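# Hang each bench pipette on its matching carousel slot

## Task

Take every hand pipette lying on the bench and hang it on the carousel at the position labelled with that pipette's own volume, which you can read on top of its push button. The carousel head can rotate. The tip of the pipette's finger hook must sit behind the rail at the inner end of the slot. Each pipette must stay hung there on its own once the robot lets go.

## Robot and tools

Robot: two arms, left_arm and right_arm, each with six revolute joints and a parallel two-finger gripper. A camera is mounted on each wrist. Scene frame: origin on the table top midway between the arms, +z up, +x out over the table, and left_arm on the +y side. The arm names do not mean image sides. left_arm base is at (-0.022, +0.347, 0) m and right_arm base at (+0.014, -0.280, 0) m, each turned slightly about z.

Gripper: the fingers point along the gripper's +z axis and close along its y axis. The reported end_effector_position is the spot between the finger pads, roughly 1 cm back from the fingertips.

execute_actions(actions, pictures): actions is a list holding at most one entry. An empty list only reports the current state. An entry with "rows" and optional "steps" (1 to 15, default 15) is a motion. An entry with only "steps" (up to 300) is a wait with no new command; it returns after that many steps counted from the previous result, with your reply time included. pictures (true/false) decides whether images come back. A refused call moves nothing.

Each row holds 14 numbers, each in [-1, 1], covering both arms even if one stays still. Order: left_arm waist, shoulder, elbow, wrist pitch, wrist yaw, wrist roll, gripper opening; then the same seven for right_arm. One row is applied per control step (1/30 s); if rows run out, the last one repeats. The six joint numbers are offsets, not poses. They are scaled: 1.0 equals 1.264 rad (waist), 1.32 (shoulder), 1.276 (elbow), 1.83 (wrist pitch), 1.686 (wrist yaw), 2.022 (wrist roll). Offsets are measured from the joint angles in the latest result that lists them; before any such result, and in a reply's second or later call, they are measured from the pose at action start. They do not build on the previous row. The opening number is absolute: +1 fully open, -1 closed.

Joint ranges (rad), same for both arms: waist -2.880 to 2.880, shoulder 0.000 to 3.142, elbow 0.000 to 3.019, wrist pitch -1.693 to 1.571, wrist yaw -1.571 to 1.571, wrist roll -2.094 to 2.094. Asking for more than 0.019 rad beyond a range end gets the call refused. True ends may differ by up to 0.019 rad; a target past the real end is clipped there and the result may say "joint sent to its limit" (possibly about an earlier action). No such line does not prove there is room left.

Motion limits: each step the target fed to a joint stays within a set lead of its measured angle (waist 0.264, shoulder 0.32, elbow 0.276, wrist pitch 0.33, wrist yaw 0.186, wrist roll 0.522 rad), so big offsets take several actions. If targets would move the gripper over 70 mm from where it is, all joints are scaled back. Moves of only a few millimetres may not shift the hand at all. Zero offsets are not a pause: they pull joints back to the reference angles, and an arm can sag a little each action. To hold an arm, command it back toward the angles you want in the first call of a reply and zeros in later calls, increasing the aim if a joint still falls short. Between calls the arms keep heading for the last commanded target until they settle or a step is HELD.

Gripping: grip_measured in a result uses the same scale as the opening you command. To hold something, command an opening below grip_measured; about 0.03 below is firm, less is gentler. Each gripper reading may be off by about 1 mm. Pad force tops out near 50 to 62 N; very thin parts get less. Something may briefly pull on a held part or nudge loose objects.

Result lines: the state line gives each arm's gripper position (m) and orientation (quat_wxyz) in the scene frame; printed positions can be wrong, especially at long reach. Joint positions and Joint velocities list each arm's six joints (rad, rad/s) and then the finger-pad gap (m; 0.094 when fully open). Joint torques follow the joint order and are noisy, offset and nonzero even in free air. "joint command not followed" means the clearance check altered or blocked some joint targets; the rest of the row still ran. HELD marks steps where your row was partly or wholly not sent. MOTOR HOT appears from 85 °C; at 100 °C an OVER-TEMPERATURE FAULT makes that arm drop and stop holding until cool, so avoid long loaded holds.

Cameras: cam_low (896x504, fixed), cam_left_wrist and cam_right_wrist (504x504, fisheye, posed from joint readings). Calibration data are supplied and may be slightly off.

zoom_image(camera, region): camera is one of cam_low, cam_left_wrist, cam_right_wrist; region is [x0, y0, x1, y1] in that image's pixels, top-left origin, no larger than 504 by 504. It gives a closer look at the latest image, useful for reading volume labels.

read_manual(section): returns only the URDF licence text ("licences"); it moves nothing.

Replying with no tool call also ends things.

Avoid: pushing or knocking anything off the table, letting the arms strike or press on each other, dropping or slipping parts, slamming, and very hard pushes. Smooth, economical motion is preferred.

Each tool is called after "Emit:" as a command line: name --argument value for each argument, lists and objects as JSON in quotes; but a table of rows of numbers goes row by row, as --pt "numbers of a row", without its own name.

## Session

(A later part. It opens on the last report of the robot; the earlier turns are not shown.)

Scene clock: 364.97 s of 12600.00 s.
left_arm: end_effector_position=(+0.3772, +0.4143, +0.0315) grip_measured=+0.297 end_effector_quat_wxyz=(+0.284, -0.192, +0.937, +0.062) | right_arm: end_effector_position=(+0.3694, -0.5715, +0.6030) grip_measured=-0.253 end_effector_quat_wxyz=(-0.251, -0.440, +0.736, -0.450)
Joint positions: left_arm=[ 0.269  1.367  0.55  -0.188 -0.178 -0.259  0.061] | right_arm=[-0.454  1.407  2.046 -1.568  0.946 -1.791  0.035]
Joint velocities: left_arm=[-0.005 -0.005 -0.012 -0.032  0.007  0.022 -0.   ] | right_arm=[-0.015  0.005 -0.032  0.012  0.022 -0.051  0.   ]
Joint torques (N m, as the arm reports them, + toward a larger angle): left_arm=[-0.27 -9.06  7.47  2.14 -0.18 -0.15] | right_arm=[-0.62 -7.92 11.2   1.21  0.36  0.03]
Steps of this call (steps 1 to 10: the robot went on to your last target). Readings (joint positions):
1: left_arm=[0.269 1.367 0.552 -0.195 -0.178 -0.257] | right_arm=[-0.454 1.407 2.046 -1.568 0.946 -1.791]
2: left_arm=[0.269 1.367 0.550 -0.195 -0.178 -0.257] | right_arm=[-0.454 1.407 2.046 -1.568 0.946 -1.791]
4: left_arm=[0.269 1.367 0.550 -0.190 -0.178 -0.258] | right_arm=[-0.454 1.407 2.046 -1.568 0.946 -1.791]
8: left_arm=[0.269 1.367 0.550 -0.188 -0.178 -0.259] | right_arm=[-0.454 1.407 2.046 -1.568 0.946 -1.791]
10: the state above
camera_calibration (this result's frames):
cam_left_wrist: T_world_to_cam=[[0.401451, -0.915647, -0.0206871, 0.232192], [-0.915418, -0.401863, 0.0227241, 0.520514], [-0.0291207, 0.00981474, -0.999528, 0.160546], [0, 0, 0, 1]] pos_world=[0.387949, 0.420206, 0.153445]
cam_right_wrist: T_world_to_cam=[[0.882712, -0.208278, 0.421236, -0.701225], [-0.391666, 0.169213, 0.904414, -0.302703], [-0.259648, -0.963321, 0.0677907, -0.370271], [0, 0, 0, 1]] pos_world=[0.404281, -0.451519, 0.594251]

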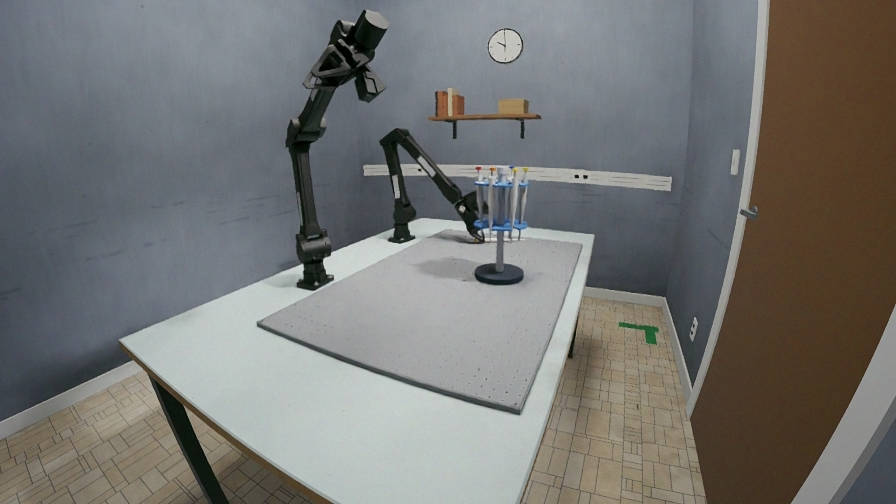

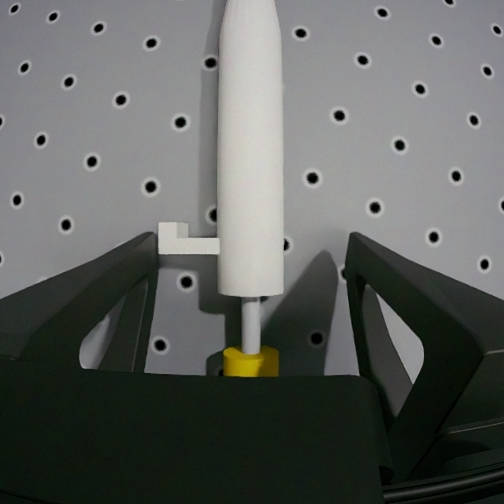

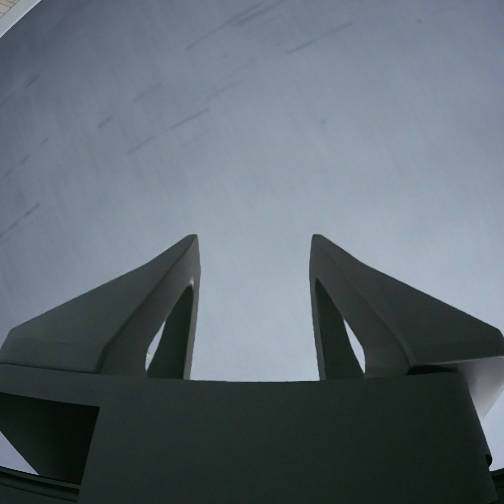

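Emit:
execute_actions --actions '[{"rows":[[0,0,-0.02,0.018,0,0,0.3,0,0,0.02,0,0,0,-0.25]],"steps":12}]'

Scene clock: 367.50 s of 12600.00 s.
left_arm: end_effector_position=(+0.3702, +0.4137, +0.0253) grip_measured=+0.297 end_effector_quat_wxyz=(+0.283, -0.193, +0.937, +0.062) | right_arm: end_effector_position=(+0.3694, -0.5715, +0.6030) grip_measured=-0.253 end_effector_quat_wxyz=(-0.251, -0.440, +0.736, -0.450)
Joint positions: left_arm=[ 0.269  1.367  0.528 -0.168 -0.178 -0.26   0.061] | right_arm=[-0.454  1.407  2.046 -1.568  0.946 -1.791  0.035]
Joint velocities: left_arm=[-0.005 -0.015 -0.022  0.012 -0.037  0.022  0.001] | right_arm=[-0.015 -0.024 -0.012 -0.012 -0.051  0.022 -0.   ]
Joint torques (N m, as the arm reports them, + toward a larger angle): left_arm=[-0.13 -7.41  6.23  2.   -0.11 -0.02] | right_arm=[-0.61 -7.91 11.19  1.23  0.36  0.03]
Steps of this call (steps 1 to 15: the robot went on to your last target; steps 16 to 64: nothing new was sent; steps 65 to 76: all 12 steps of this action). Readings (joint positions):
65: left_arm=[0.269 1.367 0.548 -0.183 -0.178 -0.259] | right_arm=[-0.454 1.407 2.046 -1.568 0.946 -1.791]
66: left_arm=[0.269 1.367 0.543 -0.176 -0.178 -0.259] | right_arm=[-0.454 1.407 2.046 -1.568 0.946 -1.791]
68: left_arm=[0.269 1.367 0.533 -0.171 -0.178 -0.259] | right_arm=[-0.454 1.407 2.046 -1.568 0.946 -1.791]
72: left_arm=[0.269 1.367 0.528 -0.168 -0.178 -0.260] | right_arm=[-0.454 1.407 2.046 -1.568 0.946 -1.791]
76: the state above
camera_calibration (this result's frames):
cam_left_wrist: T_world_to_cam=[[0.402263, -0.915283, -0.0210105, 0.233805], [-0.914968, -0.402713, 0.0256175, 0.514164], [-0.0319085, 0.00891889, -0.999451, 0.155541], [0, 0, 0, 1]] pos_world=[0.381355, 0.419671, 0.147196]
cam_right_wrist: T_world_to_cam=[[0.882712, -0.208278, 0.421236, -0.701225], [-0.391666, 0.169213, 0.904414, -0.302703], [-0.259648, -0.963321, 0.0677907, -0.370271], [0, 0, 0, 1]] pos_world=[0.404281, -0.451519, 0.594251]

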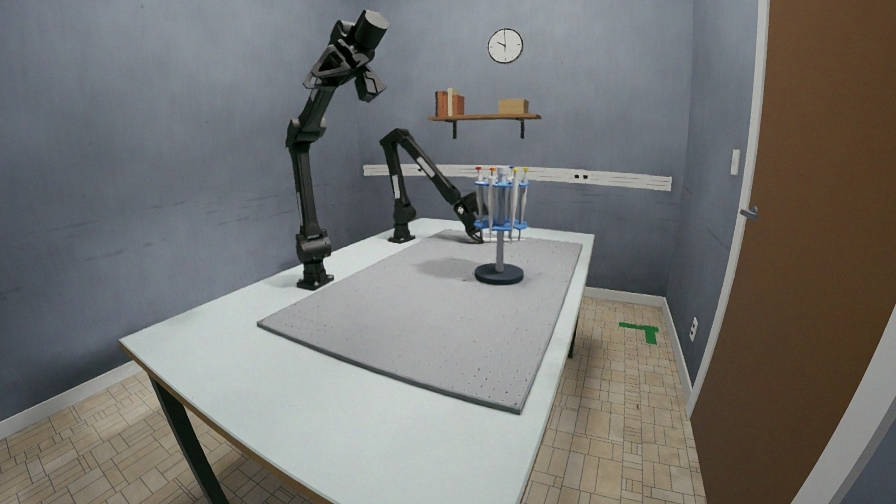

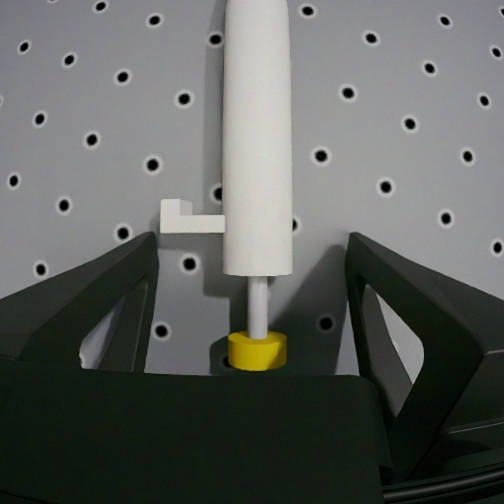

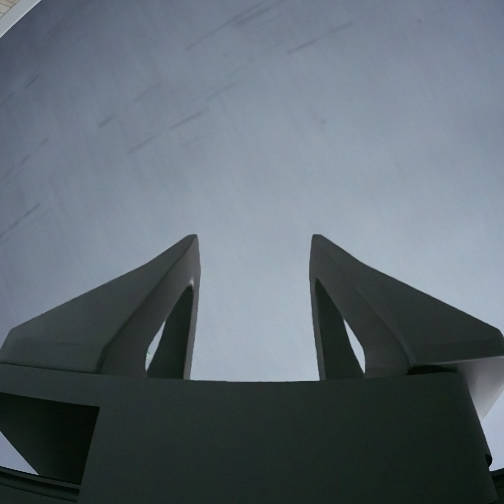

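Emit:
execute_actions --actions '[{"rows":[[0,0,0,0,0,0,0.0,0,0,0.02,0,0,0,-0.25],[0,0,0,0,0,0,-0.25,0,0,0.02,0,0,0,-0.25],[0,0,0,0,0,0,-0.42,0,0,0.02,0,0,0,-0.25],[0,0,0,0,0,0,-0.48,0,0,0.02,0,0,0,-0.25],[0,0,0,0,0,0,-0.53,0,0,0.02,0,0,0,-0.25],[0,0,0,0,0,0,-0.57,0,0,0.02,0,0,0,-0.25],[0,0,0,0,0,0,-0.6,0,0,0.02,0,0,0,-0.25],[0,0,0,0,0,0,-0.64,0,0,0.02,0,0,0,-0.25]],"steps":12}]' --pictures false

Emit:
execute_actions --actions '[{"rows":[[0,0,0.04,0,0,0,-0.64,0,0,0,0,0,0,-0.25],[0,0,0.06,0,0,0,-0.64,0,0,0,0,0,0,-0.25],[0,0,0.08,0,0,0,-0.64,0,0,0,0,0,0,-0.25],[0,0,0.1,0,0,0,-0.64,0,0,0,0,0,0,-0.25],[0,0,0.12,-0.01,0,0,-0.64,0,0,0,0,0,0,-0.25],[0,0,0.14,-0.022,0,0,-0.64,0,0,0,0,0,0,-0.25],[0,0,0.16,-0.035,0,0,-0.64,0,0,0,0,0,0,-0.25],[0,0,0.18,-0.048,0,0,-0.64,0,0,0,0,0,0,-0.25],[0,0,0.2,-0.061,0,0,-0.64,0,0,0,0,0,0,-0.25],[0,0,0.22,-0.074,0,0,-0.64,0,0,0,0,0,0,-0.25],[0,0,0.24,-0.087,0,0,-0.64,0,0,0,0,0,0,-0.25],[0,0,0.26,-0.1,0,0,-0.64,0,0,0,0,0,0,-0.25],[0,0,0.28,-0.113,0,0,-0.64,0,0,0,0,0,0,-0.25],[0,0,0.3,-0.126,0,0,-0.64,0,0,0,0,0,0,-0.25],[0,0,0.32,-0.14,0,0,-0.64,0,0,0,0,0,0,-0.25]]}]' --pictures false

Emit:
execute_actions --actions '[{"steps":10}]'

Scene clock: 373.10 s of 12600.00 s.
left_arm: end_effector_position=(+0.3702, +0.4136, +0.0253) grip_measured=-0.585 end_effector_quat_wxyz=(+0.283, -0.193, +0.938, +0.062) | right_arm: end_effector_position=(+0.3694, -0.5715, +0.6030) grip_measured=-0.253 end_effector_quat_wxyz=(-0.251, -0.440, +0.736, -0.450)
Joint positions: left_arm=[ 0.269  1.367  0.528 -0.168 -0.177 -0.26   0.019] | right_arm=[-0.454  1.407  2.046 -1.568  0.946 -1.791  0.035]
Joint velocities: left_arm=[-0.005 -0.005 -0.022  0.007 -0.022  0.081 -0.001] | right_arm=[ 0.005 -0.005  0.012 -0.012  0.037  0.007  0.001]
Joint torques (N m, as the arm reports them, + toward a larger angle): left_arm=[-0.28 -8.01  6.57  1.43 -0.15 -0.03] | right_arm=[-0.59 -7.91 11.2   1.23  0.36  0.03]
Steps of this call (steps 1 to 15: the robot went on to your last target; steps 16 to 90: nothing new was sent; then 2.20 s passed at rest; steps 91 to 102: all 12 steps of this action). Readings (joint positions):
91: left_arm=[0.269 1.367 0.528 -0.168 -0.178 -0.260] | right_arm=[-0.454 1.407 2.046 -1.568 0.946 -1.791]
92: left_arm=[0.269 1.367 0.528 -0.168 -0.178 -0.260] | right_arm=[-0.454 1.407 2.046 -1.568 0.946 -1.791]
94: left_arm=[0.269 1.367 0.528 -0.168 -0.177 -0.260] | right_arm=[-0.454 1.407 2.046 -1.568 0.946 -1.791]
98: left_arm=[0.269 1.367 0.528 -0.168 -0.177 -0.260] | right_arm=[-0.454 1.407 2.046 -1.568 0.946 -1.791]
102: the state above

Scene clock: 373.60 s of 12600.00 s.
left_arm: end_effector_position=(+0.4681, +0.4228, +0.1349) grip_measured=-0.585 end_effector_quat_wxyz=(+0.337, -0.194, +0.920, +0.056) | right_arm: end_effector_position=(+0.3694, -0.5715, +0.6030) grip_measured=-0.253 end_effector_quat_wxyz=(-0.251, -0.440, +0.736, -0.450)
Joint positions: left_arm=[ 0.269  1.367  0.844 -0.371 -0.177 -0.26   0.019] | right_arm=[-0.454  1.407  2.046 -1.568  0.946 -1.791  0.035]
Joint velocities: left_arm=[-0.005 -0.015  0.706 -0.706  0.037 -0.022 -0.001] | right_arm=[-0.005  0.015 -0.002 -0.017 -0.022 -0.051 -0.   ]
Joint torques (N m, as the arm reports them, + toward a larger angle): left_arm=[ -0.32 -10.53  11.86   1.72  -0.1   -0.04] | right_arm=[-0.64 -7.92  8.94  1.22  0.36  0.03]
Steps of this call (steps 1 to 15: all 15 steps of this action). Readings (joint positions):
1: left_arm=[0.269 1.367 0.528 -0.168 -0.177 -0.260] | right_arm=[-0.454 1.407 2.046 -1.568 0.946 -1.791]
2: left_arm=[0.269 1.367 0.530 -0.169 -0.177 -0.260] | right_arm=[-0.454 1.407 2.046 -1.568 0.946 -1.791]
4: left_arm=[0.269 1.367 0.546 -0.174 -0.177 -0.260] | right_arm=[-0.454 1.407 2.046 -1.568 0.946 -1.791]
8: left_arm=[0.269 1.367 0.638 -0.221 -0.177 -0.260] | right_arm=[-0.454 1.407 2.046 -1.568 0.946 -1.791]
15: the state above

Scene clock: 373.93 s of 12600.00 s.
left_arm: end_effector_position=(+0.4781, +0.4237, +0.1531) grip_measured=-0.585 end_effector_quat_wxyz=(+0.337, -0.194, +0.919, +0.056) | right_arm: end_effector_position=(+0.3694, -0.5715, +0.6030) grip_measured=-0.253 end_effector_quat_wxyz=(-0.251, -0.440, +0.736, -0.450)
Joint positions: left_arm=[ 0.269  1.367  0.898 -0.423 -0.177 -0.26   0.019] | right_arm=[-0.454  1.407  2.046 -1.568  0.946 -1.791  0.035]
Joint velocities: left_arm=[ 0.015 -0.024 -0.012  0.002  0.007 -0.11  -0.   ] | right_arm=[ 0.015 -0.015  0.002  0.002 -0.007  0.007  0.   ]
Joint torques (N m, as the arm reports them, + toward a larger angle): left_arm=[ -0.34 -10.37  11.2    1.56  -0.11  -0.03] | right_arm=[-0.63 -7.93  8.94  1.23  0.36  0.03]
Steps of this call (steps 1 to 10: the robot went on to your last target). Readings (joint positions):
1: left_arm=[0.269 1.367 0.866 -0.390 -0.177 -0.260] | right_arm=[-0.454 1.407 2.046 -1.568 0.946 -1.791]
2: left_arm=[0.269 1.367 0.882 -0.401 -0.177 -0.260] | right_arm=[-0.454 1.407 2.046 -1.568 0.946 -1.791]
4: left_arm=[0.269 1.367 0.897 -0.408 -0.177 -0.260] | right_arm=[-0.454 1.407 2.046 -1.568 0.946 -1.791]
8: left_arm=[0.269 1.367 0.898 -0.422 -0.177 -0.260] | right_arm=[-0.454 1.407 2.046 -1.568 0.946 -1.791]
10: the state above
camera_calibration (this result's frames):
cam_left_wrist: T_world_to_cam=[[0.402145, -0.915436, 0.0159938, 0.196712], [-0.911795, -0.40201, -0.0837762, 0.628594], [0.0831215, 0.0191071, -0.996356, 0.226888], [0, 0, 0, 1]] pos_world=[0.475183, 0.428443, 0.275576]
cam_right_wrist: T_world_to_cam=[[0.882712, -0.208278, 0.421236, -0.701225], [-0.391666, 0.169213, 0.904414, -0.302703], [-0.259648, -0.963321, 0.0677907, -0.370271], [0, 0, 0, 1]] pos_world=[0.404281, -0.451519, 0.594251]

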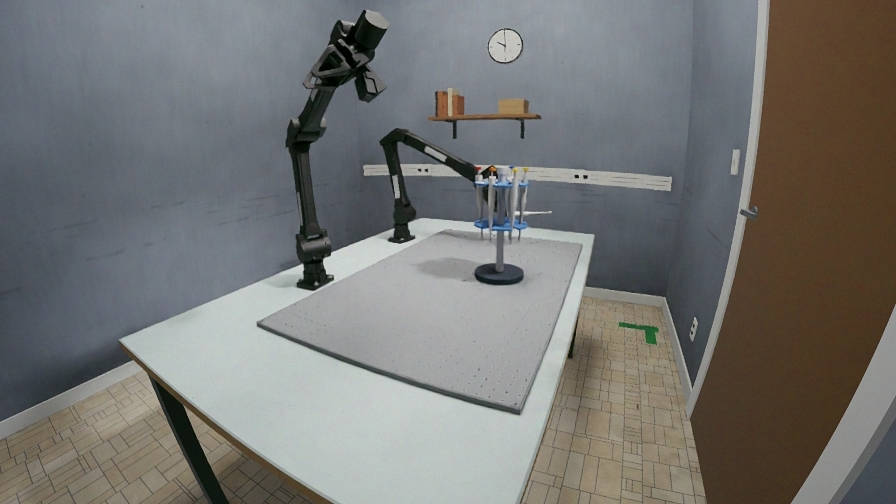

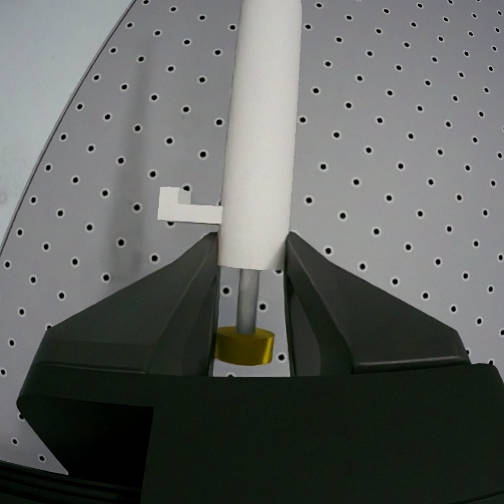

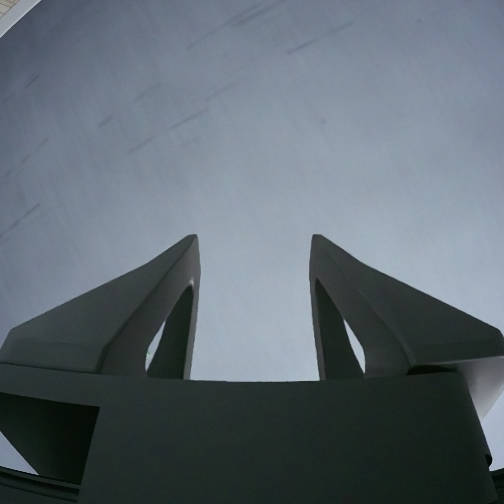

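Emit:
execute_actions --actions '[{"rows":[[0.01,0.005,0.05,-0.018,-0.015,0.03,-0.64,0,0,0.02,0,0,0,-0.25],[0.02,0.009,0.072,-0.037,-0.03,0.06,-0.64,0,0,0.02,0,0,0,-0.25],[0.03,0.014,0.094,-0.056,-0.045,0.09,-0.64,0,0,0.02,0,0,0,-0.25],[0.04,0.018,0.116,-0.075,-0.06,0.12,-0.64,0,0,0.02,0,0,0,-0.25],[0.05,0.022,0.138,-0.094,-0.075,0.15,-0.64,0,0,0.02,0,0,0,-0.25],[0.06,0.027,0.16,-0.113,-0.09,0.18,-0.64,0,0,0.02,0,0,0,-0.25],[0.07,0.031,0.182,-0.132,-0.105,0.21,-0.64,0,0,0.02,0,0,0,-0.25],[0.08,0.036,0.204,-0.151,-0.12,0.24,-0.64,0,0,0.02,0,0,0,-0.25],[0.09,0.04,0.226,-0.17,-0.135,0.27,-0.64,0,0,0.02,0,0,0,-0.25],[0.1,0.044,0.248,-0.189,-0.15,0.3,-0.64,0,0,0.02,0,0,0,-0.25],[0.1,0.049,0.27,-0.208,-0.165,0.33,-0.64,0,0,0.02,0,0,0,-0.25],[0.1,0.053,0.292,-0.227,-0.18,0.36,-0.64,0,0,0.02,0,0,0,-0.25],[0.1,0.058,0.314,-0.246,-0.195,0.39,-0.64,0,0,0.02,0,0,0,-0.25],[0.1,0.062,0.336,-0.265,-0.212,0.42,-0.64,0,0,0.02,0,0,0,-0.25],[0.1,0.067,0.355,-0.285,-0.23,0.45,-0.64,0,0,0.02,0,0,0,-0.25]]}]' --pictures false

Emit:
execute_actions --actions '[{"steps":15}]' --pictures false

Emit:
execute_actions --actions '[{"rows":[[0,0.005,0.05,-0.018,-0.015,0.04,-0.64,0,0,0,0,0,0,-0.25],[0,0.009,0.072,-0.037,-0.03,0.08,-0.64,0,0,0,0,0,0,-0.25],[0,0.014,0.094,-0.056,-0.045,0.12,-0.64,0,0,0,0,0,0,-0.25],[0,0.018,0.116,-0.075,-0.06,0.16,-0.64,0,0,0,0,0,0,-0.25],[0,0.022,0.138,-0.094,-0.075,0.2,-0.64,0,0,0,0,0,0,-0.25],[0,0.027,0.16,-0.113,-0.09,0.24,-0.64,0,0,0,0,0,0,-0.25],[0,0.031,0.182,-0.132,-0.105,0.28,-0.64,0,0,0,0,0,0,-0.25],[0,0.036,0.204,-0.151,-0.12,0.32,-0.64,0,0,0,0,0,0,-0.25],[0,0.04,0.226,-0.17,-0.135,0.36,-0.64,0,0,0,0,0,0,-0.25],[0,0.044,0.248,-0.189,-0.15,0.4,-0.64,0,0,0,0,0,0,-0.25],[0,0.049,0.27,-0.208,-0.165,0.44,-0.64,0,0,0,0,0,0,-0.25],[0,0.053,0.292,-0.227,-0.18,0.48,-0.64,0,0,0,0,0,0,-0.25],[0,0.058,0.314,-0.246,-0.195,0.52,-0.64,0,0,0,0,0,0,-0.25],[0,0.062,0.336,-0.265,-0.212,0.55,-0.64,0,0,0,0,0,0,-0.25],[0,0.067,0.355,-0.285,-0.23,0.58,-0.64,0,0,0,0,0,0,-0.25]]}]' --pictures false

Emit:
execute_actions --actions '[{"steps":20}]'

Scene clock: 385.33 s of 12600.00 s.
left_arm: end_effector_position=(+0.4669, +0.5479, +0.2524) grip_measured=-0.586 end_effector_quat_wxyz=(+0.156, +0.012, +0.934, +0.320) | right_arm: end_effector_position=(+0.3694, -0.5715, +0.6030) grip_measured=-0.253 end_effector_quat_wxyz=(-0.251, -0.440, +0.736, -0.450)
Joint positions: left_arm=[ 0.399  1.431  1.247 -0.87  -0.54   0.394  0.019] | right_arm=[-0.454  1.407  2.046 -1.568  0.946 -1.791  0.035]
Joint velocities: left_arm=[ 0.044  0.103  0.803 -1.043 -0.74   1.678  0.   ] | right_arm=[-0.005 -0.005  0.007  0.007 -0.007 -0.066 -0.001]
Joint torques (N m, as the arm reports them, + toward a larger angle): left_arm=[ -0.43 -11.03  13.09   1.48  -0.18   0.  ] | right_arm=[-0.59 -7.88 11.21  1.21  0.36  0.04]
Steps of this call (steps 1 to 30: the robot went on to your last target; steps 31 to 90: nothing new was sent; then 7.90 s passed at rest; steps 91 to 105: all 15 steps of this action). Readings (joint positions):
91: left_arm=[0.269 1.367 0.899 -0.429 -0.187 -0.252] | right_arm=[-0.454 1.407 2.046 -1.568 0.946 -1.791]
92: left_arm=[0.269 1.367 0.903 -0.446 -0.206 -0.234] | right_arm=[-0.454 1.407 2.046 -1.568 0.946 -1.791]
94: left_arm=[0.276 1.372 0.927 -0.503 -0.253 -0.174] | right_arm=[-0.454 1.407 2.046 -1.568 0.946 -1.791]
98: left_arm=[0.320 1.398 1.032 -0.636 -0.353 0.006] | right_arm=[-0.454 1.407 2.046 -1.568 0.946 -1.791]
105: the state above

Scene clock: 385.83 s of 12600.00 s.
left_arm: end_effector_position=(+0.4677, +0.5517, +0.2686) grip_measured=-0.586 end_effector_quat_wxyz=(+0.100, +0.124, +0.926, +0.342) | right_arm: end_effector_position=(+0.3694, -0.5715, +0.6030) grip_measured=-0.253 end_effector_quat_wxyz=(-0.251, -0.440, +0.736, -0.450)
Joint positions: left_arm=[ 0.399  1.443  1.305 -0.942 -0.562  0.634  0.019] | right_arm=[-0.454  1.407  2.046 -1.568  0.946 -1.791  0.035]
Joint velocities: left_arm=[ 0.005 -0.005  0.012  0.007  0.007  0.007 -0.   ] | right_arm=[-0.005 -0.015  0.012 -0.002  0.007  0.081 -0.   ]
Joint torques (N m, as the arm reports them, + toward a larger angle): left_arm=[ -0.64 -11.8   12.39   1.21  -0.37  -0.04] | right_arm=[-0.61 -7.94 11.2   1.23  0.36  0.03]
Steps of this call (steps 1 to 15: the robot went on to your last target). Readings (joint positions):
1: left_arm=[0.399 1.434 1.271 -0.898 -0.555 0.444] | right_arm=[-0.454 1.407 2.046 -1.568 0.946 -1.791]
2: left_arm=[0.399 1.435 1.288 -0.914 -0.560 0.483] | right_arm=[-0.454 1.407 2.046 -1.568 0.946 -1.791]
4: left_arm=[0.399 1.435 1.304 -0.928 -0.562 0.540] | right_arm=[-0.454 1.407 2.046 -1.568 0.946 -1.791]
8: left_arm=[0.399 1.438 1.305 -0.940 -0.562 0.601] | right_arm=[-0.454 1.407 2.046 -1.568 0.946 -1.791]
15: the state above

Scene clock: 386.33 s of 12600.00 s.
left_arm: end_effector_position=(+0.4364, +0.5909, +0.3998) grip_measured=-0.586 end_effector_quat_wxyz=(-0.237, +0.468, +0.753, +0.397) | right_arm: end_effector_position=(+0.3694, -0.5715, +0.6030) grip_measured=-0.253 end_effector_quat_wxyz=(-0.251, -0.440, +0.736, -0.450)
Joint positions: left_arm=[ 0.399  1.507  1.653 -1.388 -0.921  1.501  0.019] | right_arm=[-0.454  1.407  2.046 -1.568  0.946 -1.791  0.035]
Joint velocities: left_arm=[-0.015  0.112  0.857 -1.023 -0.696  2.015  0.   ] | right_arm=[-0.005 -0.005 -0.032 -0.007 -0.051 -0.037 -0.   ]
Joint torques (N m, as the arm reports them, + toward a larger angle): left_arm=[ -0.25 -11.69  12.82   1.04  -0.47  -0.03] | right_arm=[-0.6  -7.92  8.93  1.22  0.36  0.03]
Steps of this call (steps 1 to 15: all 15 steps of this action). Readings (joint positions):
1: left_arm=[0.399 1.443 1.306 -0.947 -0.572 0.645] | right_arm=[-0.454 1.407 2.046 -1.568 0.946 -1.791]
2: left_arm=[0.399 1.444 1.309 -0.962 -0.590 0.670] | right_arm=[-0.454 1.407 2.046 -1.568 0.946 -1.791]
4: left_arm=[0.399 1.450 1.333 -1.019 -0.638 0.752] | right_arm=[-0.454 1.407 2.046 -1.568 0.946 -1.791]
8: left_arm=[0.399 1.477 1.440 -1.151 -0.738 0.992] | right_arm=[-0.454 1.407 2.046 -1.568 0.946 -1.791]
15: the state above

Scene clock: 387.00 s of 12600.00 s.
left_arm: end_effector_position=(+0.4327, +0.5928, +0.4204) grip_measured=-0.586 end_effector_quat_wxyz=(-0.308, +0.572, +0.672, +0.356) | right_arm: end_effector_position=(+0.3694, -0.5715, +0.6030) grip_measured=-0.253 end_effector_quat_wxyz=(-0.251, -0.440, +0.736, -0.450)
Joint positions: left_arm=[ 0.399  1.519  1.715 -1.457 -0.947  1.793  0.019] | right_arm=[-0.454  1.407  2.046 -1.568  0.946 -1.791  0.035]
Joint velocities: left_arm=[-0.005 -0.015  0.007 -0.007 -0.037  0.051 -0.001] | right_arm=[ 0.005 -0.005 -0.022 -0.012 -0.037 -0.066  0.   ]
Joint torques (N m, as the arm reports them, + toward a larger angle): left_arm=[ -0.17 -12.67  11.78   0.67  -0.56   0.05] | right_arm=[-0.63 -7.93  8.94  1.22  0.36  0.03]
Steps of this call (steps 1 to 20: the robot went on to your last target). Readings (joint positions):
1: left_arm=[0.399 1.510 1.678 -1.416 -0.937 1.561] | right_arm=[-0.454 1.407 2.046 -1.568 0.946 -1.791]
2: left_arm=[0.399 1.510 1.695 -1.433 -0.944 1.609] | right_arm=[-0.454 1.407 2.046 -1.568 0.946 -1.791]
4: left_arm=[0.399 1.510 1.714 -1.448 -0.947 1.677] | right_arm=[-0.454 1.407 2.046 -1.568 0.946 -1.791]
8: left_arm=[0.399 1.513 1.715 -1.457 -0.947 1.748] | right_arm=[-0.454 1.407 2.046 -1.568 0.946 -1.791]
20: the state above
camera_calibration (this result's frames):
cam_left_wrist: T_world_to_cam=[[-0.988016, -0.0788624, -0.132683, 0.533589], [-0.130656, -0.030352, 0.990963, -0.332618], [-0.0821769, 0.996423, 0.0196844, -0.441298], [0, 0, 0, 1]] pos_world=[0.447471, 0.471704, 0.409097]
cam_right_wrist: T_world_to_cam=[[0.882712, -0.208278, 0.421236, -0.701225], [-0.391666, 0.169213, 0.904414, -0.302703], [-0.259648, -0.963321, 0.0677907, -0.370271], [0, 0, 0, 1]] pos_world=[0.404281, -0.451519, 0.594251]

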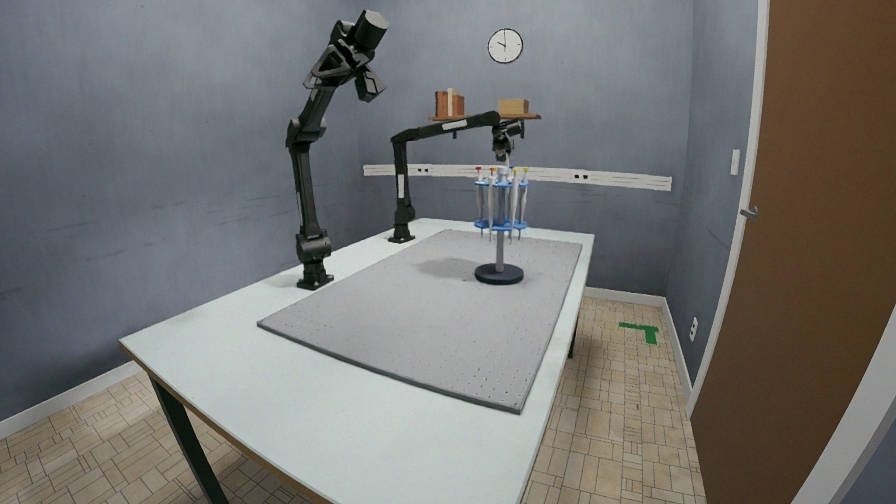

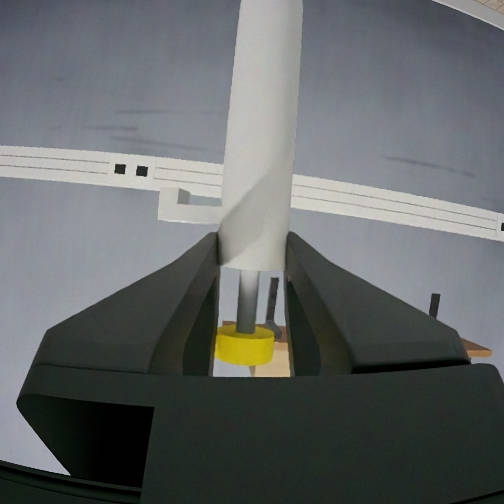

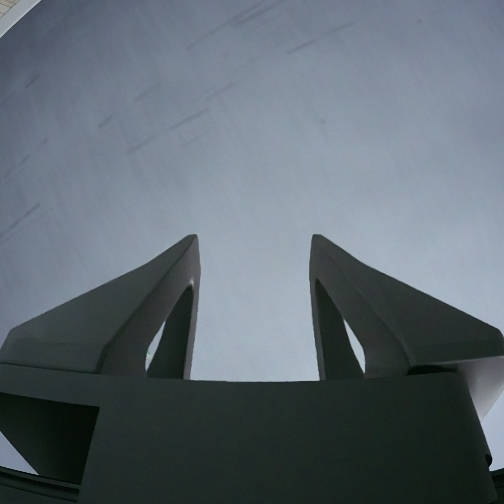

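Emit:
execute_actions --actions '[{"rows":[[-0.025,0.01,0.02,0,0,0,-0.64,0,0,0.02,0,0,0,-0.25],[-0.05,0.02,0.02,0,0,0,-0.64,0,0,0.02,0,0,0,-0.25],[-0.075,0.02,0.02,0,0,0,-0.64,0,0,0.02,0,0,0,-0.25],[-0.1,0.02,0.02,0,0,0,-0.64,0,0,0.02,0,0,0,-0.25],[-0.125,0.02,0.02,0,0,0,-0.64,0,0,0.02,0,0,0,-0.25],[-0.15,0.02,0.02,0,0,0,-0.64,0,0,0.02,0,0,0,-0.25],[-0.175,0.02,0.02,0,0,0,-0.64,0,0,0.02,0,0,0,-0.25],[-0.2,0.02,0.02,0,0,0,-0.64,0,0,0.02,0,0,0,-0.25],[-0.225,0.02,0.02,0,0,0,-0.64,0,0,0.02,0,0,0,-0.25],[-0.25,0.02,0.02,0,0,0,-0.64,0,0,0.02,0,0,0,-0.25],[-0.275,0.02,0.02,0,0,0,-0.64,0,0,0.02,0,0,0,-0.25],[-0.3,0.02,0.02,0,0,0,-0.64,0,0,0.02,0,0,0,-0.25],[-0.325,0.02,0.02,0,0,0,-0.64,0,0,0.02,0,0,0,-0.25],[-0.35,0.02,0.02,0,0,0,-0.64,0,0,0.02,0,0,0,-0.25],[-0.37,0.02,0.02,0,0,0,-0.64,0,0,0.02,0,0,0,-0.25]]}]' --pictures false

Emit:
execute_actions --actions '[{"rows":[[-0.025,0,0.02,0,0,0,-0.64,0,0,0.02,0,0,0,-0.25],[-0.05,0,0.02,0,0,0,-0.64,0,0,0.02,0,0,0,-0.25],[-0.075,0,0.02,0,0,0,-0.64,0,0,0.02,0,0,0,-0.25],[-0.1,0,0.02,0,0,0,-0.64,0,0,0.02,0,0,0,-0.25],[-0.125,0,0.02,0,0,0,-0.64,0,0,0.02,0,0,0,-0.25],[-0.15,0,0.02,0,0,0,-0.64,0,0,0.02,0,0,0,-0.25],[-0.175,0,0.02,0,0,0,-0.64,0,0,0.02,0,0,0,-0.25],[-0.2,0,0.02,0,0,0,-0.64,0,0,0.02,0,0,0,-0.25],[-0.225,0,0.02,0,0,0,-0.64,0,0,0.02,0,0,0,-0.25],[-0.25,0,0.02,0,0,0,-0.64,0,0,0.02,0,0,0,-0.25],[-0.27,0,0.02,0,0,0,-0.64,0,0,0.02,0,0,0,-0.25],[-0.285,0,0.02,0,0,0,-0.64,0,0,0.02,0,0,0,-0.25],[-0.295,0,0.02,0,0,0,-0.64,0,0,0.02,0,0,0,-0.25],[-0.3,0,0.02,0,0,0,-0.64,0,0,0.02,0,0,0,-0.25]]}]' --pictures false

Emit:
execute_actions --actions '[{"steps":20}]'

Scene clock: 402.07 s of 12600.00 s.
left_arm: end_effector_position=(+0.4999, +0.3844, +0.4093) grip_measured=-0.586 end_effector_quat_wxyz=(-0.234, +0.705, +0.533, +0.405) | right_arm: end_effector_position=(+0.3694, -0.5715, +0.6030) grip_measured=-0.253 end_effector_quat_wxyz=(-0.251, -0.440, +0.736, -0.450)
Joint positions: left_arm=[-0.021  1.542  1.715 -1.457 -0.945  1.796  0.019] | right_arm=[-0.454  1.407  2.046 -1.568  0.946 -1.791  0.035]
Joint velocities: left_arm=[-1.011 -0.005  0.002  0.002 -0.007 -0.051 -0.001] | right_arm=[ 0.005 -0.005  0.007 -0.007  0.022 -0.051  0.   ]
Joint torques (N m, as the arm reports them, + toward a larger angle): left_arm=[  1.07 -13.42  10.48   0.87  -0.54  -0.08] | right_arm=[-0.59 -7.93 11.21  1.22  0.36  0.03]
Steps of this call (steps 1 to 15: the robot went on to your last target; steps 16 to 90: nothing new was sent; then 11.57 s passed at rest; steps 91 to 105: all 15 steps of this action). Readings (joint positions):
91: left_arm=[0.398 1.519 1.715 -1.457 -0.947 1.796] | right_arm=[-0.454 1.407 2.046 -1.568 0.946 -1.791]
92: left_arm=[0.395 1.520 1.715 -1.457 -0.947 1.796] | right_arm=[-0.454 1.407 2.046 -1.568 0.946 -1.791]
94: left_arm=[0.373 1.522 1.715 -1.457 -0.947 1.796] | right_arm=[-0.454 1.407 2.046 -1.568 0.946 -1.791]
98: left_arm=[0.256 1.530 1.715 -1.457 -0.947 1.796] | right_arm=[-0.454 1.407 2.046 -1.568 0.946 -1.791]
105: the state above

Scene clock: 402.57 s of 12600.00 s.
left_arm: end_effector_position=(+0.4769, +0.1889, +0.4088) grip_measured=-0.586 end_effector_quat_wxyz=(-0.153, +0.793, +0.392, +0.441) | right_arm: end_effector_position=(+0.3694, -0.5715, +0.6030) grip_measured=-0.253 end_effector_quat_wxyz=(-0.251, -0.440, +0.736, -0.450)
Joint positions: left_arm=[-0.399  1.542  1.715 -1.457 -0.941  1.796  0.019] | right_arm=[-0.454  1.407  2.046 -1.568  0.946 -1.791  0.035]
Joint velocities: left_arm=[-0.65  -0.005  0.002 -0.007  0.037  0.022 -0.001] | right_arm=[-0.005 -0.005 -0.007  0.002  0.051  0.037 -0.   ]
Joint torques (N m, as the arm reports them, + toward a larger angle): left_arm=[  2.72 -13.75  10.54   0.9   -0.61  -0.04] | right_arm=[-0.61 -7.88 11.2   1.22  0.36  0.03]
Steps of this call (steps 1 to 15: all 15 steps of this action). Readings (joint positions):
1: left_arm=[-0.051 1.542 1.715 -1.457 -0.942 1.796] | right_arm=[-0.454 1.407 2.046 -1.568 0.946 -1.791]
2: left_arm=[-0.076 1.542 1.715 -1.457 -0.941 1.796] | right_arm=[-0.454 1.407 2.046 -1.568 0.946 -1.791]
4: left_arm=[-0.112 1.542 1.715 -1.457 -0.941 1.796] | right_arm=[-0.454 1.407 2.046 -1.568 0.946 -1.791]
8: left_arm=[-0.190 1.542 1.715 -1.457 -0.941 1.796] | right_arm=[-0.454 1.407 2.046 -1.568 0.946 -1.791]
15: the state above

Scene clock: 403.23 s of 12600.00 s.
left_arm: end_effector_position=(+0.4750, +0.1829, +0.4087) grip_measured=-0.586 end_effector_quat_wxyz=(-0.150, +0.796, +0.387, +0.441) | right_arm: end_effector_position=(+0.3694, -0.5715, +0.6030) grip_measured=-0.253 end_effector_quat_wxyz=(-0.251, -0.440, +0.736, -0.450)
Joint positions: left_arm=[-0.411  1.542  1.715 -1.457 -0.94   1.796  0.019] | right_arm=[-0.454  1.407  2.046 -1.568  0.946 -1.791  0.035]
Joint velocities: left_arm=[-0.005 -0.005 -0.017  0.002 -0.022  0.037  0.001] | right_arm=[ 0.015 -0.005  0.002  0.007  0.022 -0.037  0.   ]
Joint torques (N m, as the arm reports them, + toward a larger angle): left_arm=[  0.39 -13.7   10.42   0.91  -0.62  -0.04] | right_arm=[-0.61 -7.9  11.21  1.22  0.36  0.03]
Steps of this call (steps 1 to 20: the robot went on to your last target). Readings (joint positions):
1: left_arm=[-0.417 1.542 1.715 -1.457 -0.940 1.796] | right_arm=[-0.454 1.407 2.046 -1.568 0.946 -1.791]
2: left_arm=[-0.427 1.542 1.715 -1.457 -0.940 1.796] | right_arm=[-0.454 1.407 2.046 -1.568 0.946 -1.791]
4: left_arm=[-0.431 1.542 1.715 -1.457 -0.940 1.796] | right_arm=[-0.454 1.407 2.046 -1.568 0.946 -1.791]
8: left_arm=[-0.416 1.542 1.715 -1.457 -0.940 1.796] | right_arm=[-0.454 1.407 2.046 -1.568 0.946 -1.791]
20: the state above
camera_calibration (this result's frames):
cam_left_wrist: T_world_to_cam=[[-0.738885, 0.664954, -0.10902, 0.277428], [-0.0878517, 0.0653468, 0.993988, -0.367011], [0.66808, 0.74402, 0.0101336, -0.335448], [0, 0, 0, 1]] pos_world=[0.396851, 0.089086, 0.398449]
cam_right_wrist: T_world_to_cam=[[0.882712, -0.208278, 0.421236, -0.701225], [-0.391666, 0.169213, 0.904414, -0.302703], [-0.259648, -0.963321, 0.0677907, -0.370271], [0, 0, 0, 1]] pos_world=[0.404281, -0.451519, 0.594251]

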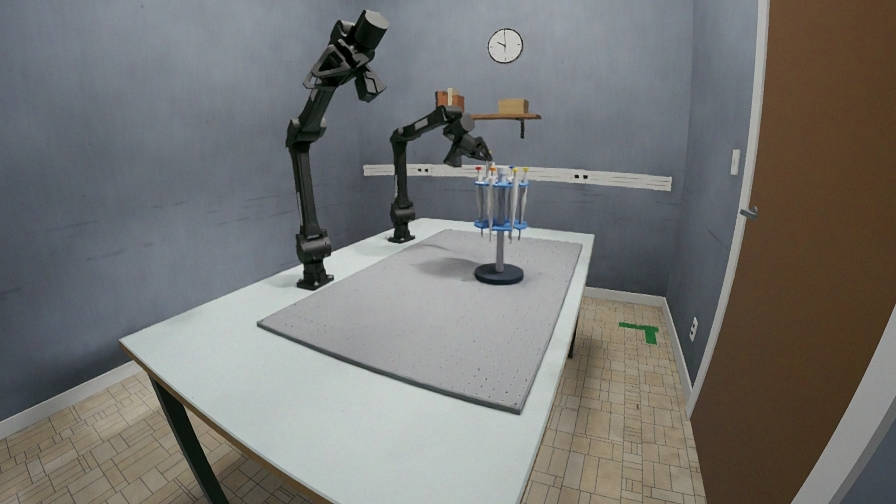

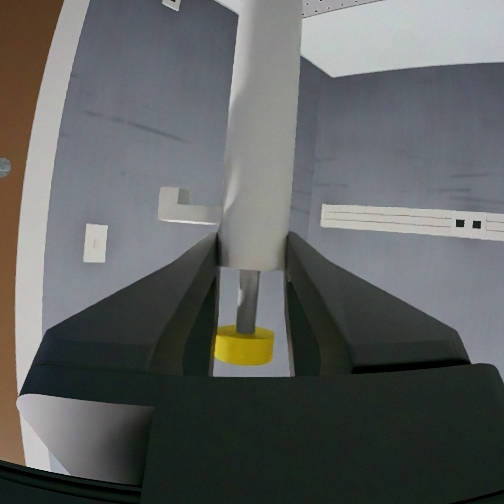

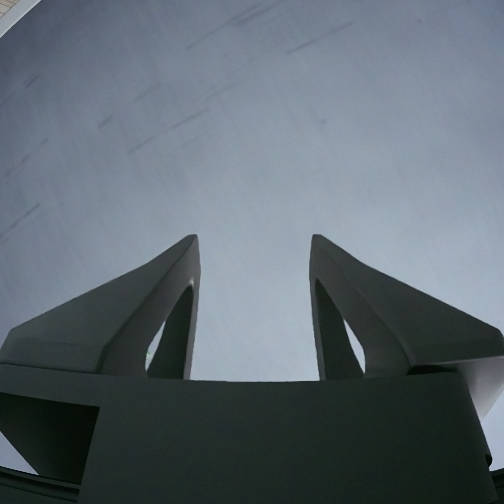

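Emit:
execute_actions --actions '[{"rows":[[-0.015,0,0.02,0,0,0,-0.64,0,0,0.02,0,0,0,-0.25],[-0.03,0,0.02,0,0,0,-0.64,0,0,0.02,0,0,0,-0.25],[-0.045,0,0.02,0,0,0,-0.64,0,0,0.02,0,0,0,-0.25],[-0.06,0,0.02,0,0,0,-0.64,0,0,0.02,0,0,0,-0.25],[-0.075,0,0.02,0,0,0,-0.64,0,0,0.02,0,0,0,-0.25],[-0.09,0,0.02,0,0,0,-0.64,0,0,0.02,0,0,0,-0.25],[-0.1,0,0.02,0,0,0,-0.64,0,0,0.02,0,0,0,-0.25],[-0.105,0.01,0.04,0,0,0,-0.64,0,0,0.02,0,0,0,-0.25],[-0.11,0.02,0.055,-0.005,0,0,-0.64,0,0,0.02,0,0,0,-0.25],[-0.11,0.03,0.07,-0.01,0,0,-0.64,0,0,0.02,0,0,0,-0.25],[-0.11,0.045,0.085,-0.015,0,0,-0.64,0,0,0.02,0,0,0,-0.25],[-0.11,0.063,0.105,-0.02,0,0,-0.64,0,0,0.02,0,0,0,-0.25]]}]' --pictures false

Emit:
execute_actions --actions '[{"steps":20}]'

Scene clock: 409.10 s of 12600.00 s.
left_arm: end_effector_position=(+0.4588, +0.0957, +0.4110) grip_measured=-0.586 end_effector_quat_wxyz=(-0.118, +0.824, +0.324, +0.449) | right_arm: end_effector_position=(+0.3694, -0.5715, +0.6030) grip_measured=-0.253 end_effector_quat_wxyz=(-0.251, -0.440, +0.736, -0.450)
Joint positions: left_arm=[-0.563  1.601  1.793 -1.483 -0.937  1.796  0.019] | right_arm=[-0.454  1.407  2.046 -1.568  0.946 -1.791  0.035]
Joint velocities: left_arm=[ 0.005  0.23   0.154 -0.007  0.037  0.007 -0.   ] | right_arm=[-0.005 -0.005  0.007  0.012 -0.051 -0.022  0.   ]
Joint torques (N m, as the arm reports them, + toward a larger angle): left_arm=[  0.77 -14.08  12.01   0.42  -0.53  -0.05] | right_arm=[-0.59 -7.91 11.2   1.22  0.36  0.03]
Steps of this call (steps 1 to 15: the robot went on to your last target; steps 16 to 90: nothing new was sent; then 2.37 s passed at rest; steps 91 to 105: all 15 steps of this action). Readings (joint positions):
91: left_arm=[-0.411 1.542 1.715 -1.457 -0.940 1.796] | right_arm=[-0.454 1.407 2.046 -1.568 0.946 -1.791]
92: left_arm=[-0.412 1.542 1.715 -1.457 -0.940 1.796] | right_arm=[-0.454 1.407 2.046 -1.568 0.946 -1.791]
94: left_arm=[-0.423 1.542 1.715 -1.457 -0.940 1.796] | right_arm=[-0.454 1.407 2.046 -1.568 0.946 -1.791]
98: left_arm=[-0.488 1.542 1.715 -1.457 -0.940 1.796] | right_arm=[-0.454 1.407 2.046 -1.568 0.946 -1.791]
105: the state above

Scene clock: 409.77 s of 12600.00 s.
left_arm: end_effector_position=(+0.4631, +0.0929, +0.4011) grip_measured=-0.586 end_effector_quat_wxyz=(-0.128, +0.827, +0.320, +0.444) | right_arm: end_effector_position=(+0.3694, -0.5715, +0.6030) grip_measured=-0.253 end_effector_quat_wxyz=(-0.251, -0.440, +0.736, -0.450)
Joint positions: left_arm=[-0.562  1.622  1.795 -1.488 -0.937  1.796  0.019] | right_arm=[-0.454  1.407  2.046 -1.568  0.946 -1.791  0.035]
Joint velocities: left_arm=[ 0.005 -0.005  0.022 -0.007  0.007 -0.022  0.001] | right_arm=[-0.005  0.015 -0.007 -0.002 -0.066 -0.037  0.   ]
Joint torques (N m, as the arm reports them, + toward a larger angle): left_arm=[  0.72 -14.62  12.53   0.55  -0.55  -0.05] | right_arm=[-0.57 -7.88 11.21  1.22  0.36  0.03]
Steps of this call (steps 1 to 20: the robot went on to your last target). Readings (joint positions):
1: left_arm=[-0.562 1.607 1.795 -1.483 -0.937 1.796] | right_arm=[-0.454 1.407 2.046 -1.568 0.946 -1.791]
2: left_arm=[-0.562 1.612 1.795 -1.484 -0.937 1.796] | right_arm=[-0.454 1.407 2.046 -1.568 0.946 -1.791]
4: left_arm=[-0.562 1.619 1.795 -1.487 -0.937 1.796] | right_arm=[-0.454 1.407 2.046 -1.568 0.946 -1.791]
8: left_arm=[-0.562 1.622 1.795 -1.488 -0.937 1.796] | right_arm=[-0.454 1.407 2.046 -1.568 0.946 -1.791]
20: the state above
camera_calibration (this result's frames):
cam_left_wrist: T_world_to_cam=[[-0.632086, 0.77082, -0.0793944, 0.256442], [-0.0524983, 0.0596249, 0.996839, -0.37162], [0.773118, 0.634256, 0.00277865, -0.295914], [0, 0, 0, 1]] pos_world=[0.371361, 0.0121722, 0.391627]
cam_right_wrist: T_world_to_cam=[[0.882712, -0.208278, 0.421236, -0.701225], [-0.391666, 0.169213, 0.904414, -0.302703], [-0.259648, -0.963321, 0.0677907, -0.370271], [0, 0, 0, 1]] pos_world=[0.404281, -0.451519, 0.594251]

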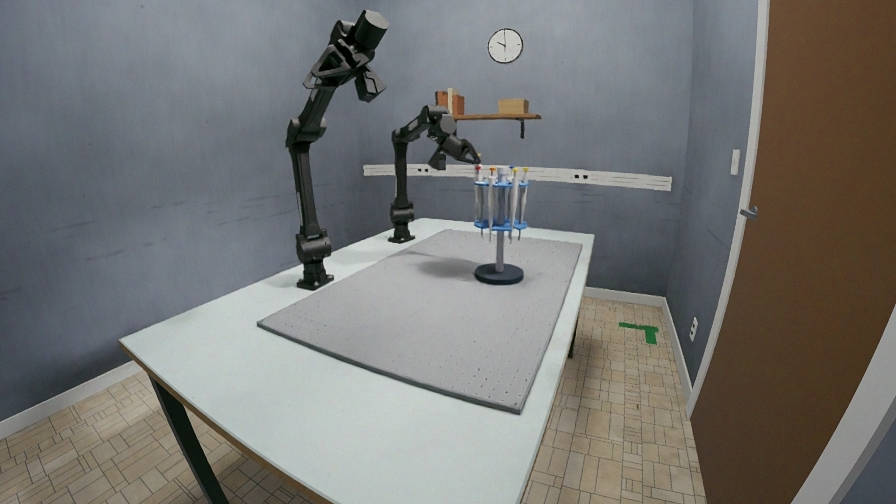

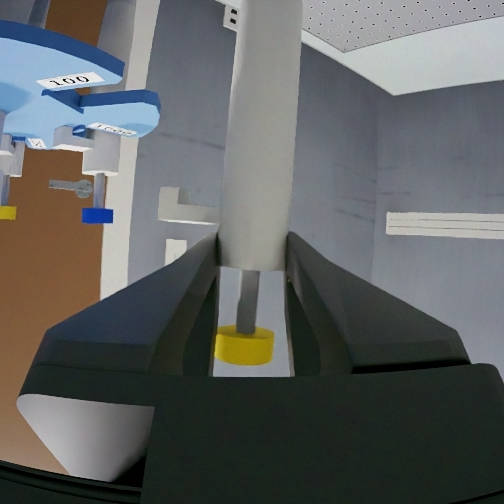

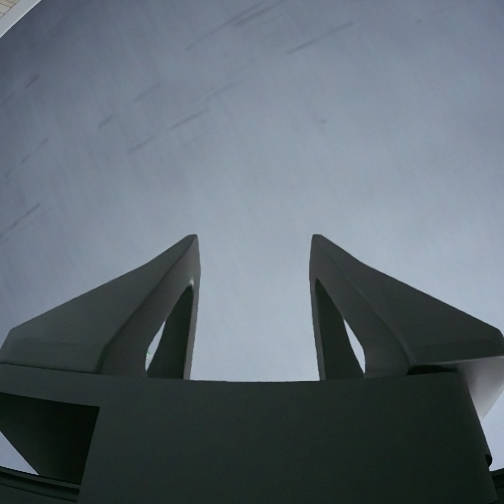

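Emit:
execute_actions --actions '[{"rows":[[0.01,0.005,0.04,0,0,0,-0.64,0,0,0.02,0,0,0,-0.25],[0.02,0.01,0.055,0,0,0,-0.64,0,0,0.02,0,0,0,-0.25],[0.028,0.02,0.07,-0.005,0,0,-0.64,0,0,0.02,0,0,0,-0.25],[0.028,0.03,0.085,-0.01,0,0,-0.64,0,0,0.02,0,0,0,-0.25],[0.028,0.04,0.1,-0.015,0,0,-0.64,0,0,0.02,0,0,0,-0.25],[0.028,0.05,0.11,-0.015,0,0,-0.64,0,0,0.02,0,0,0,-0.25],[0.028,0.063,0.12,-0.017,0,0,-0.64,0,0,0.02,0,0,0,-0.25]]}]' --pictures false

Emit:
execute_actions --actions '[{"steps":15}]'

Scene clock: 413.03 s of 12600.00 s.
left_arm: end_effector_position=(+0.4892, +0.0886, +0.4026) grip_measured=-0.586 end_effector_quat_wxyz=(-0.133, +0.823, +0.331, +0.442) | right_arm: end_effector_position=(+0.3694, -0.5715, +0.6030) grip_measured=-0.253 end_effector_quat_wxyz=(-0.251, -0.440, +0.736, -0.450)
Joint positions: left_arm=[-0.536  1.696  1.895 -1.513 -0.935  1.796  0.019] | right_arm=[-0.454  1.407  2.046 -1.568  0.946 -1.791  0.035]
Joint velocities: left_arm=[ 0.005  0.044 -0.017  0.007 -0.007 -0.11  -0.   ] | right_arm=[ 0.005  0.005  0.012  0.007 -0.037 -0.007  0.   ]
Joint torques (N m, as the arm reports them, + toward a larger angle): left_arm=[  0.44 -15.94  12.52   0.58  -0.51  -0.05] | right_arm=[-0.6  -7.89 11.21  1.23  0.36  0.03]
Steps of this call (steps 1 to 15: the robot went on to your last target; steps 16 to 83: nothing new was sent; steps 84 to 98: all 15 steps of this action). Readings (joint positions):
84: left_arm=[-0.562 1.622 1.795 -1.488 -0.937 1.796] | right_arm=[-0.454 1.407 2.046 -1.568 0.946 -1.791]
85: left_arm=[-0.561 1.622 1.795 -1.488 -0.936 1.796] | right_arm=[-0.454 1.407 2.046 -1.568 0.946 -1.791]
87: left_arm=[-0.557 1.628 1.809 -1.494 -0.935 1.796] | right_arm=[-0.454 1.407 2.046 -1.568 0.946 -1.791]
91: left_arm=[-0.542 1.666 1.880 -1.510 -0.935 1.796] | right_arm=[-0.454 1.407 2.046 -1.568 0.946 -1.791]
98: the state above

Scene clock: 413.53 s of 12600.00 s.
left_arm: end_effector_position=(+0.4894, +0.0885, +0.4020) grip_measured=-0.586 end_effector_quat_wxyz=(-0.134, +0.823, +0.331, +0.441) | right_arm: end_effector_position=(+0.3694, -0.5715, +0.6030) grip_measured=-0.253 end_effector_quat_wxyz=(-0.251, -0.440, +0.736, -0.450)
Joint positions: left_arm=[-0.536  1.697  1.895 -1.513 -0.935  1.796  0.019] | right_arm=[-0.454  1.407  2.046 -1.568  0.946 -1.791  0.035]
Joint velocities: left_arm=[ 0.005 -0.024 -0.007 -0.002 -0.007  0.007  0.   ] | right_arm=[-0.005 -0.015 -0.012 -0.007  0.037 -0.037 -0.   ]
Joint torques (N m, as the arm reports them, + toward a larger angle): left_arm=[  0.47 -15.84  12.53   0.58  -0.52  -0.03] | right_arm=[-0.6  -7.88 11.2   1.22  0.36  0.03]
Steps of this call (steps 1 to 15: the robot went on to your last target). Readings (joint positions):
1: left_arm=[-0.536 1.697 1.895 -1.513 -0.935 1.796] | right_arm=[-0.454 1.407 2.046 -1.568 0.946 -1.791]
2: left_arm=[-0.536 1.697 1.895 -1.513 -0.935 1.796] | right_arm=[-0.454 1.407 2.046 -1.568 0.946 -1.791]
4: left_arm=[-0.536 1.697 1.895 -1.513 -0.935 1.796] | right_arm=[-0.454 1.407 2.046 -1.568 0.946 -1.791]
8: left_arm=[-0.536 1.697 1.895 -1.513 -0.935 1.796] | right_arm=[-0.454 1.407 2.046 -1.568 0.946 -1.791]
15: the state above
All arms were judged still, so your last target was given up. Only a new action makes them travel on or press farther. Fingers that are still opening or closing keep moving.
camera_calibration (this result's frames):
cam_left_wrist: T_world_to_cam=[[-0.651976, 0.7542, -0.0781593, 0.2873], [-0.0516681, 0.05865, 0.996941, -0.371199], [0.756477, 0.65402, 0.000729689, -0.306222], [0, 0, 0, 1]] pos_world=[0.399784, 0.00536432, 0.392742]
cam_right_wrist: T_world_to_cam=[[0.882712, -0.208278, 0.421236, -0.701225], [-0.391666, 0.169213, 0.904414, -0.302703], [-0.259648, -0.963321, 0.0677907, -0.370271], [0, 0, 0, 1]] pos_world=[0.404281, -0.451519, 0.594251]

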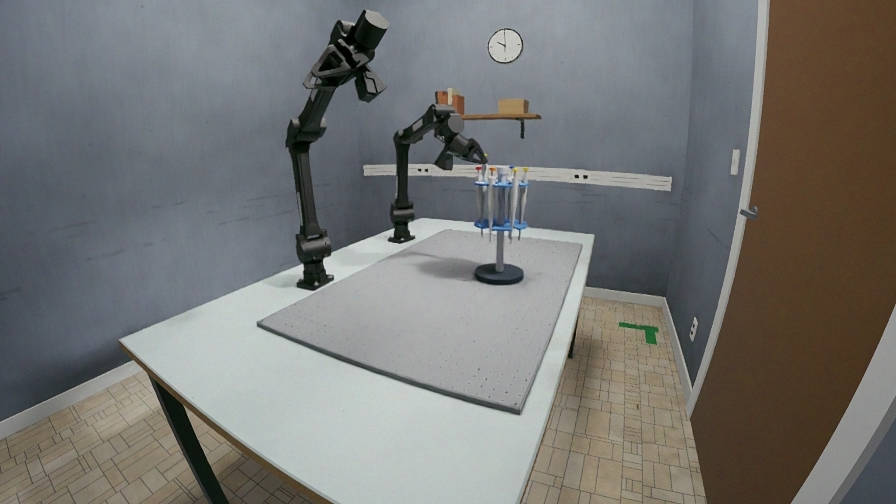

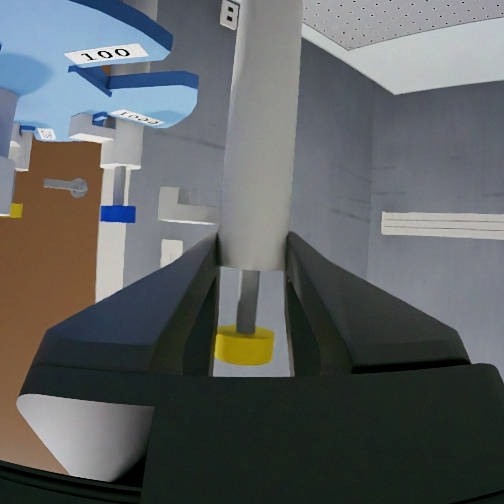

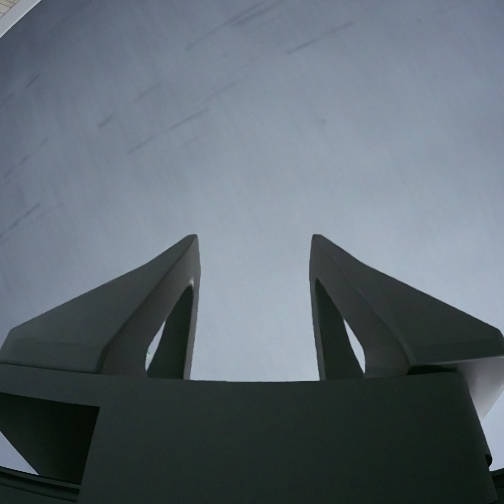

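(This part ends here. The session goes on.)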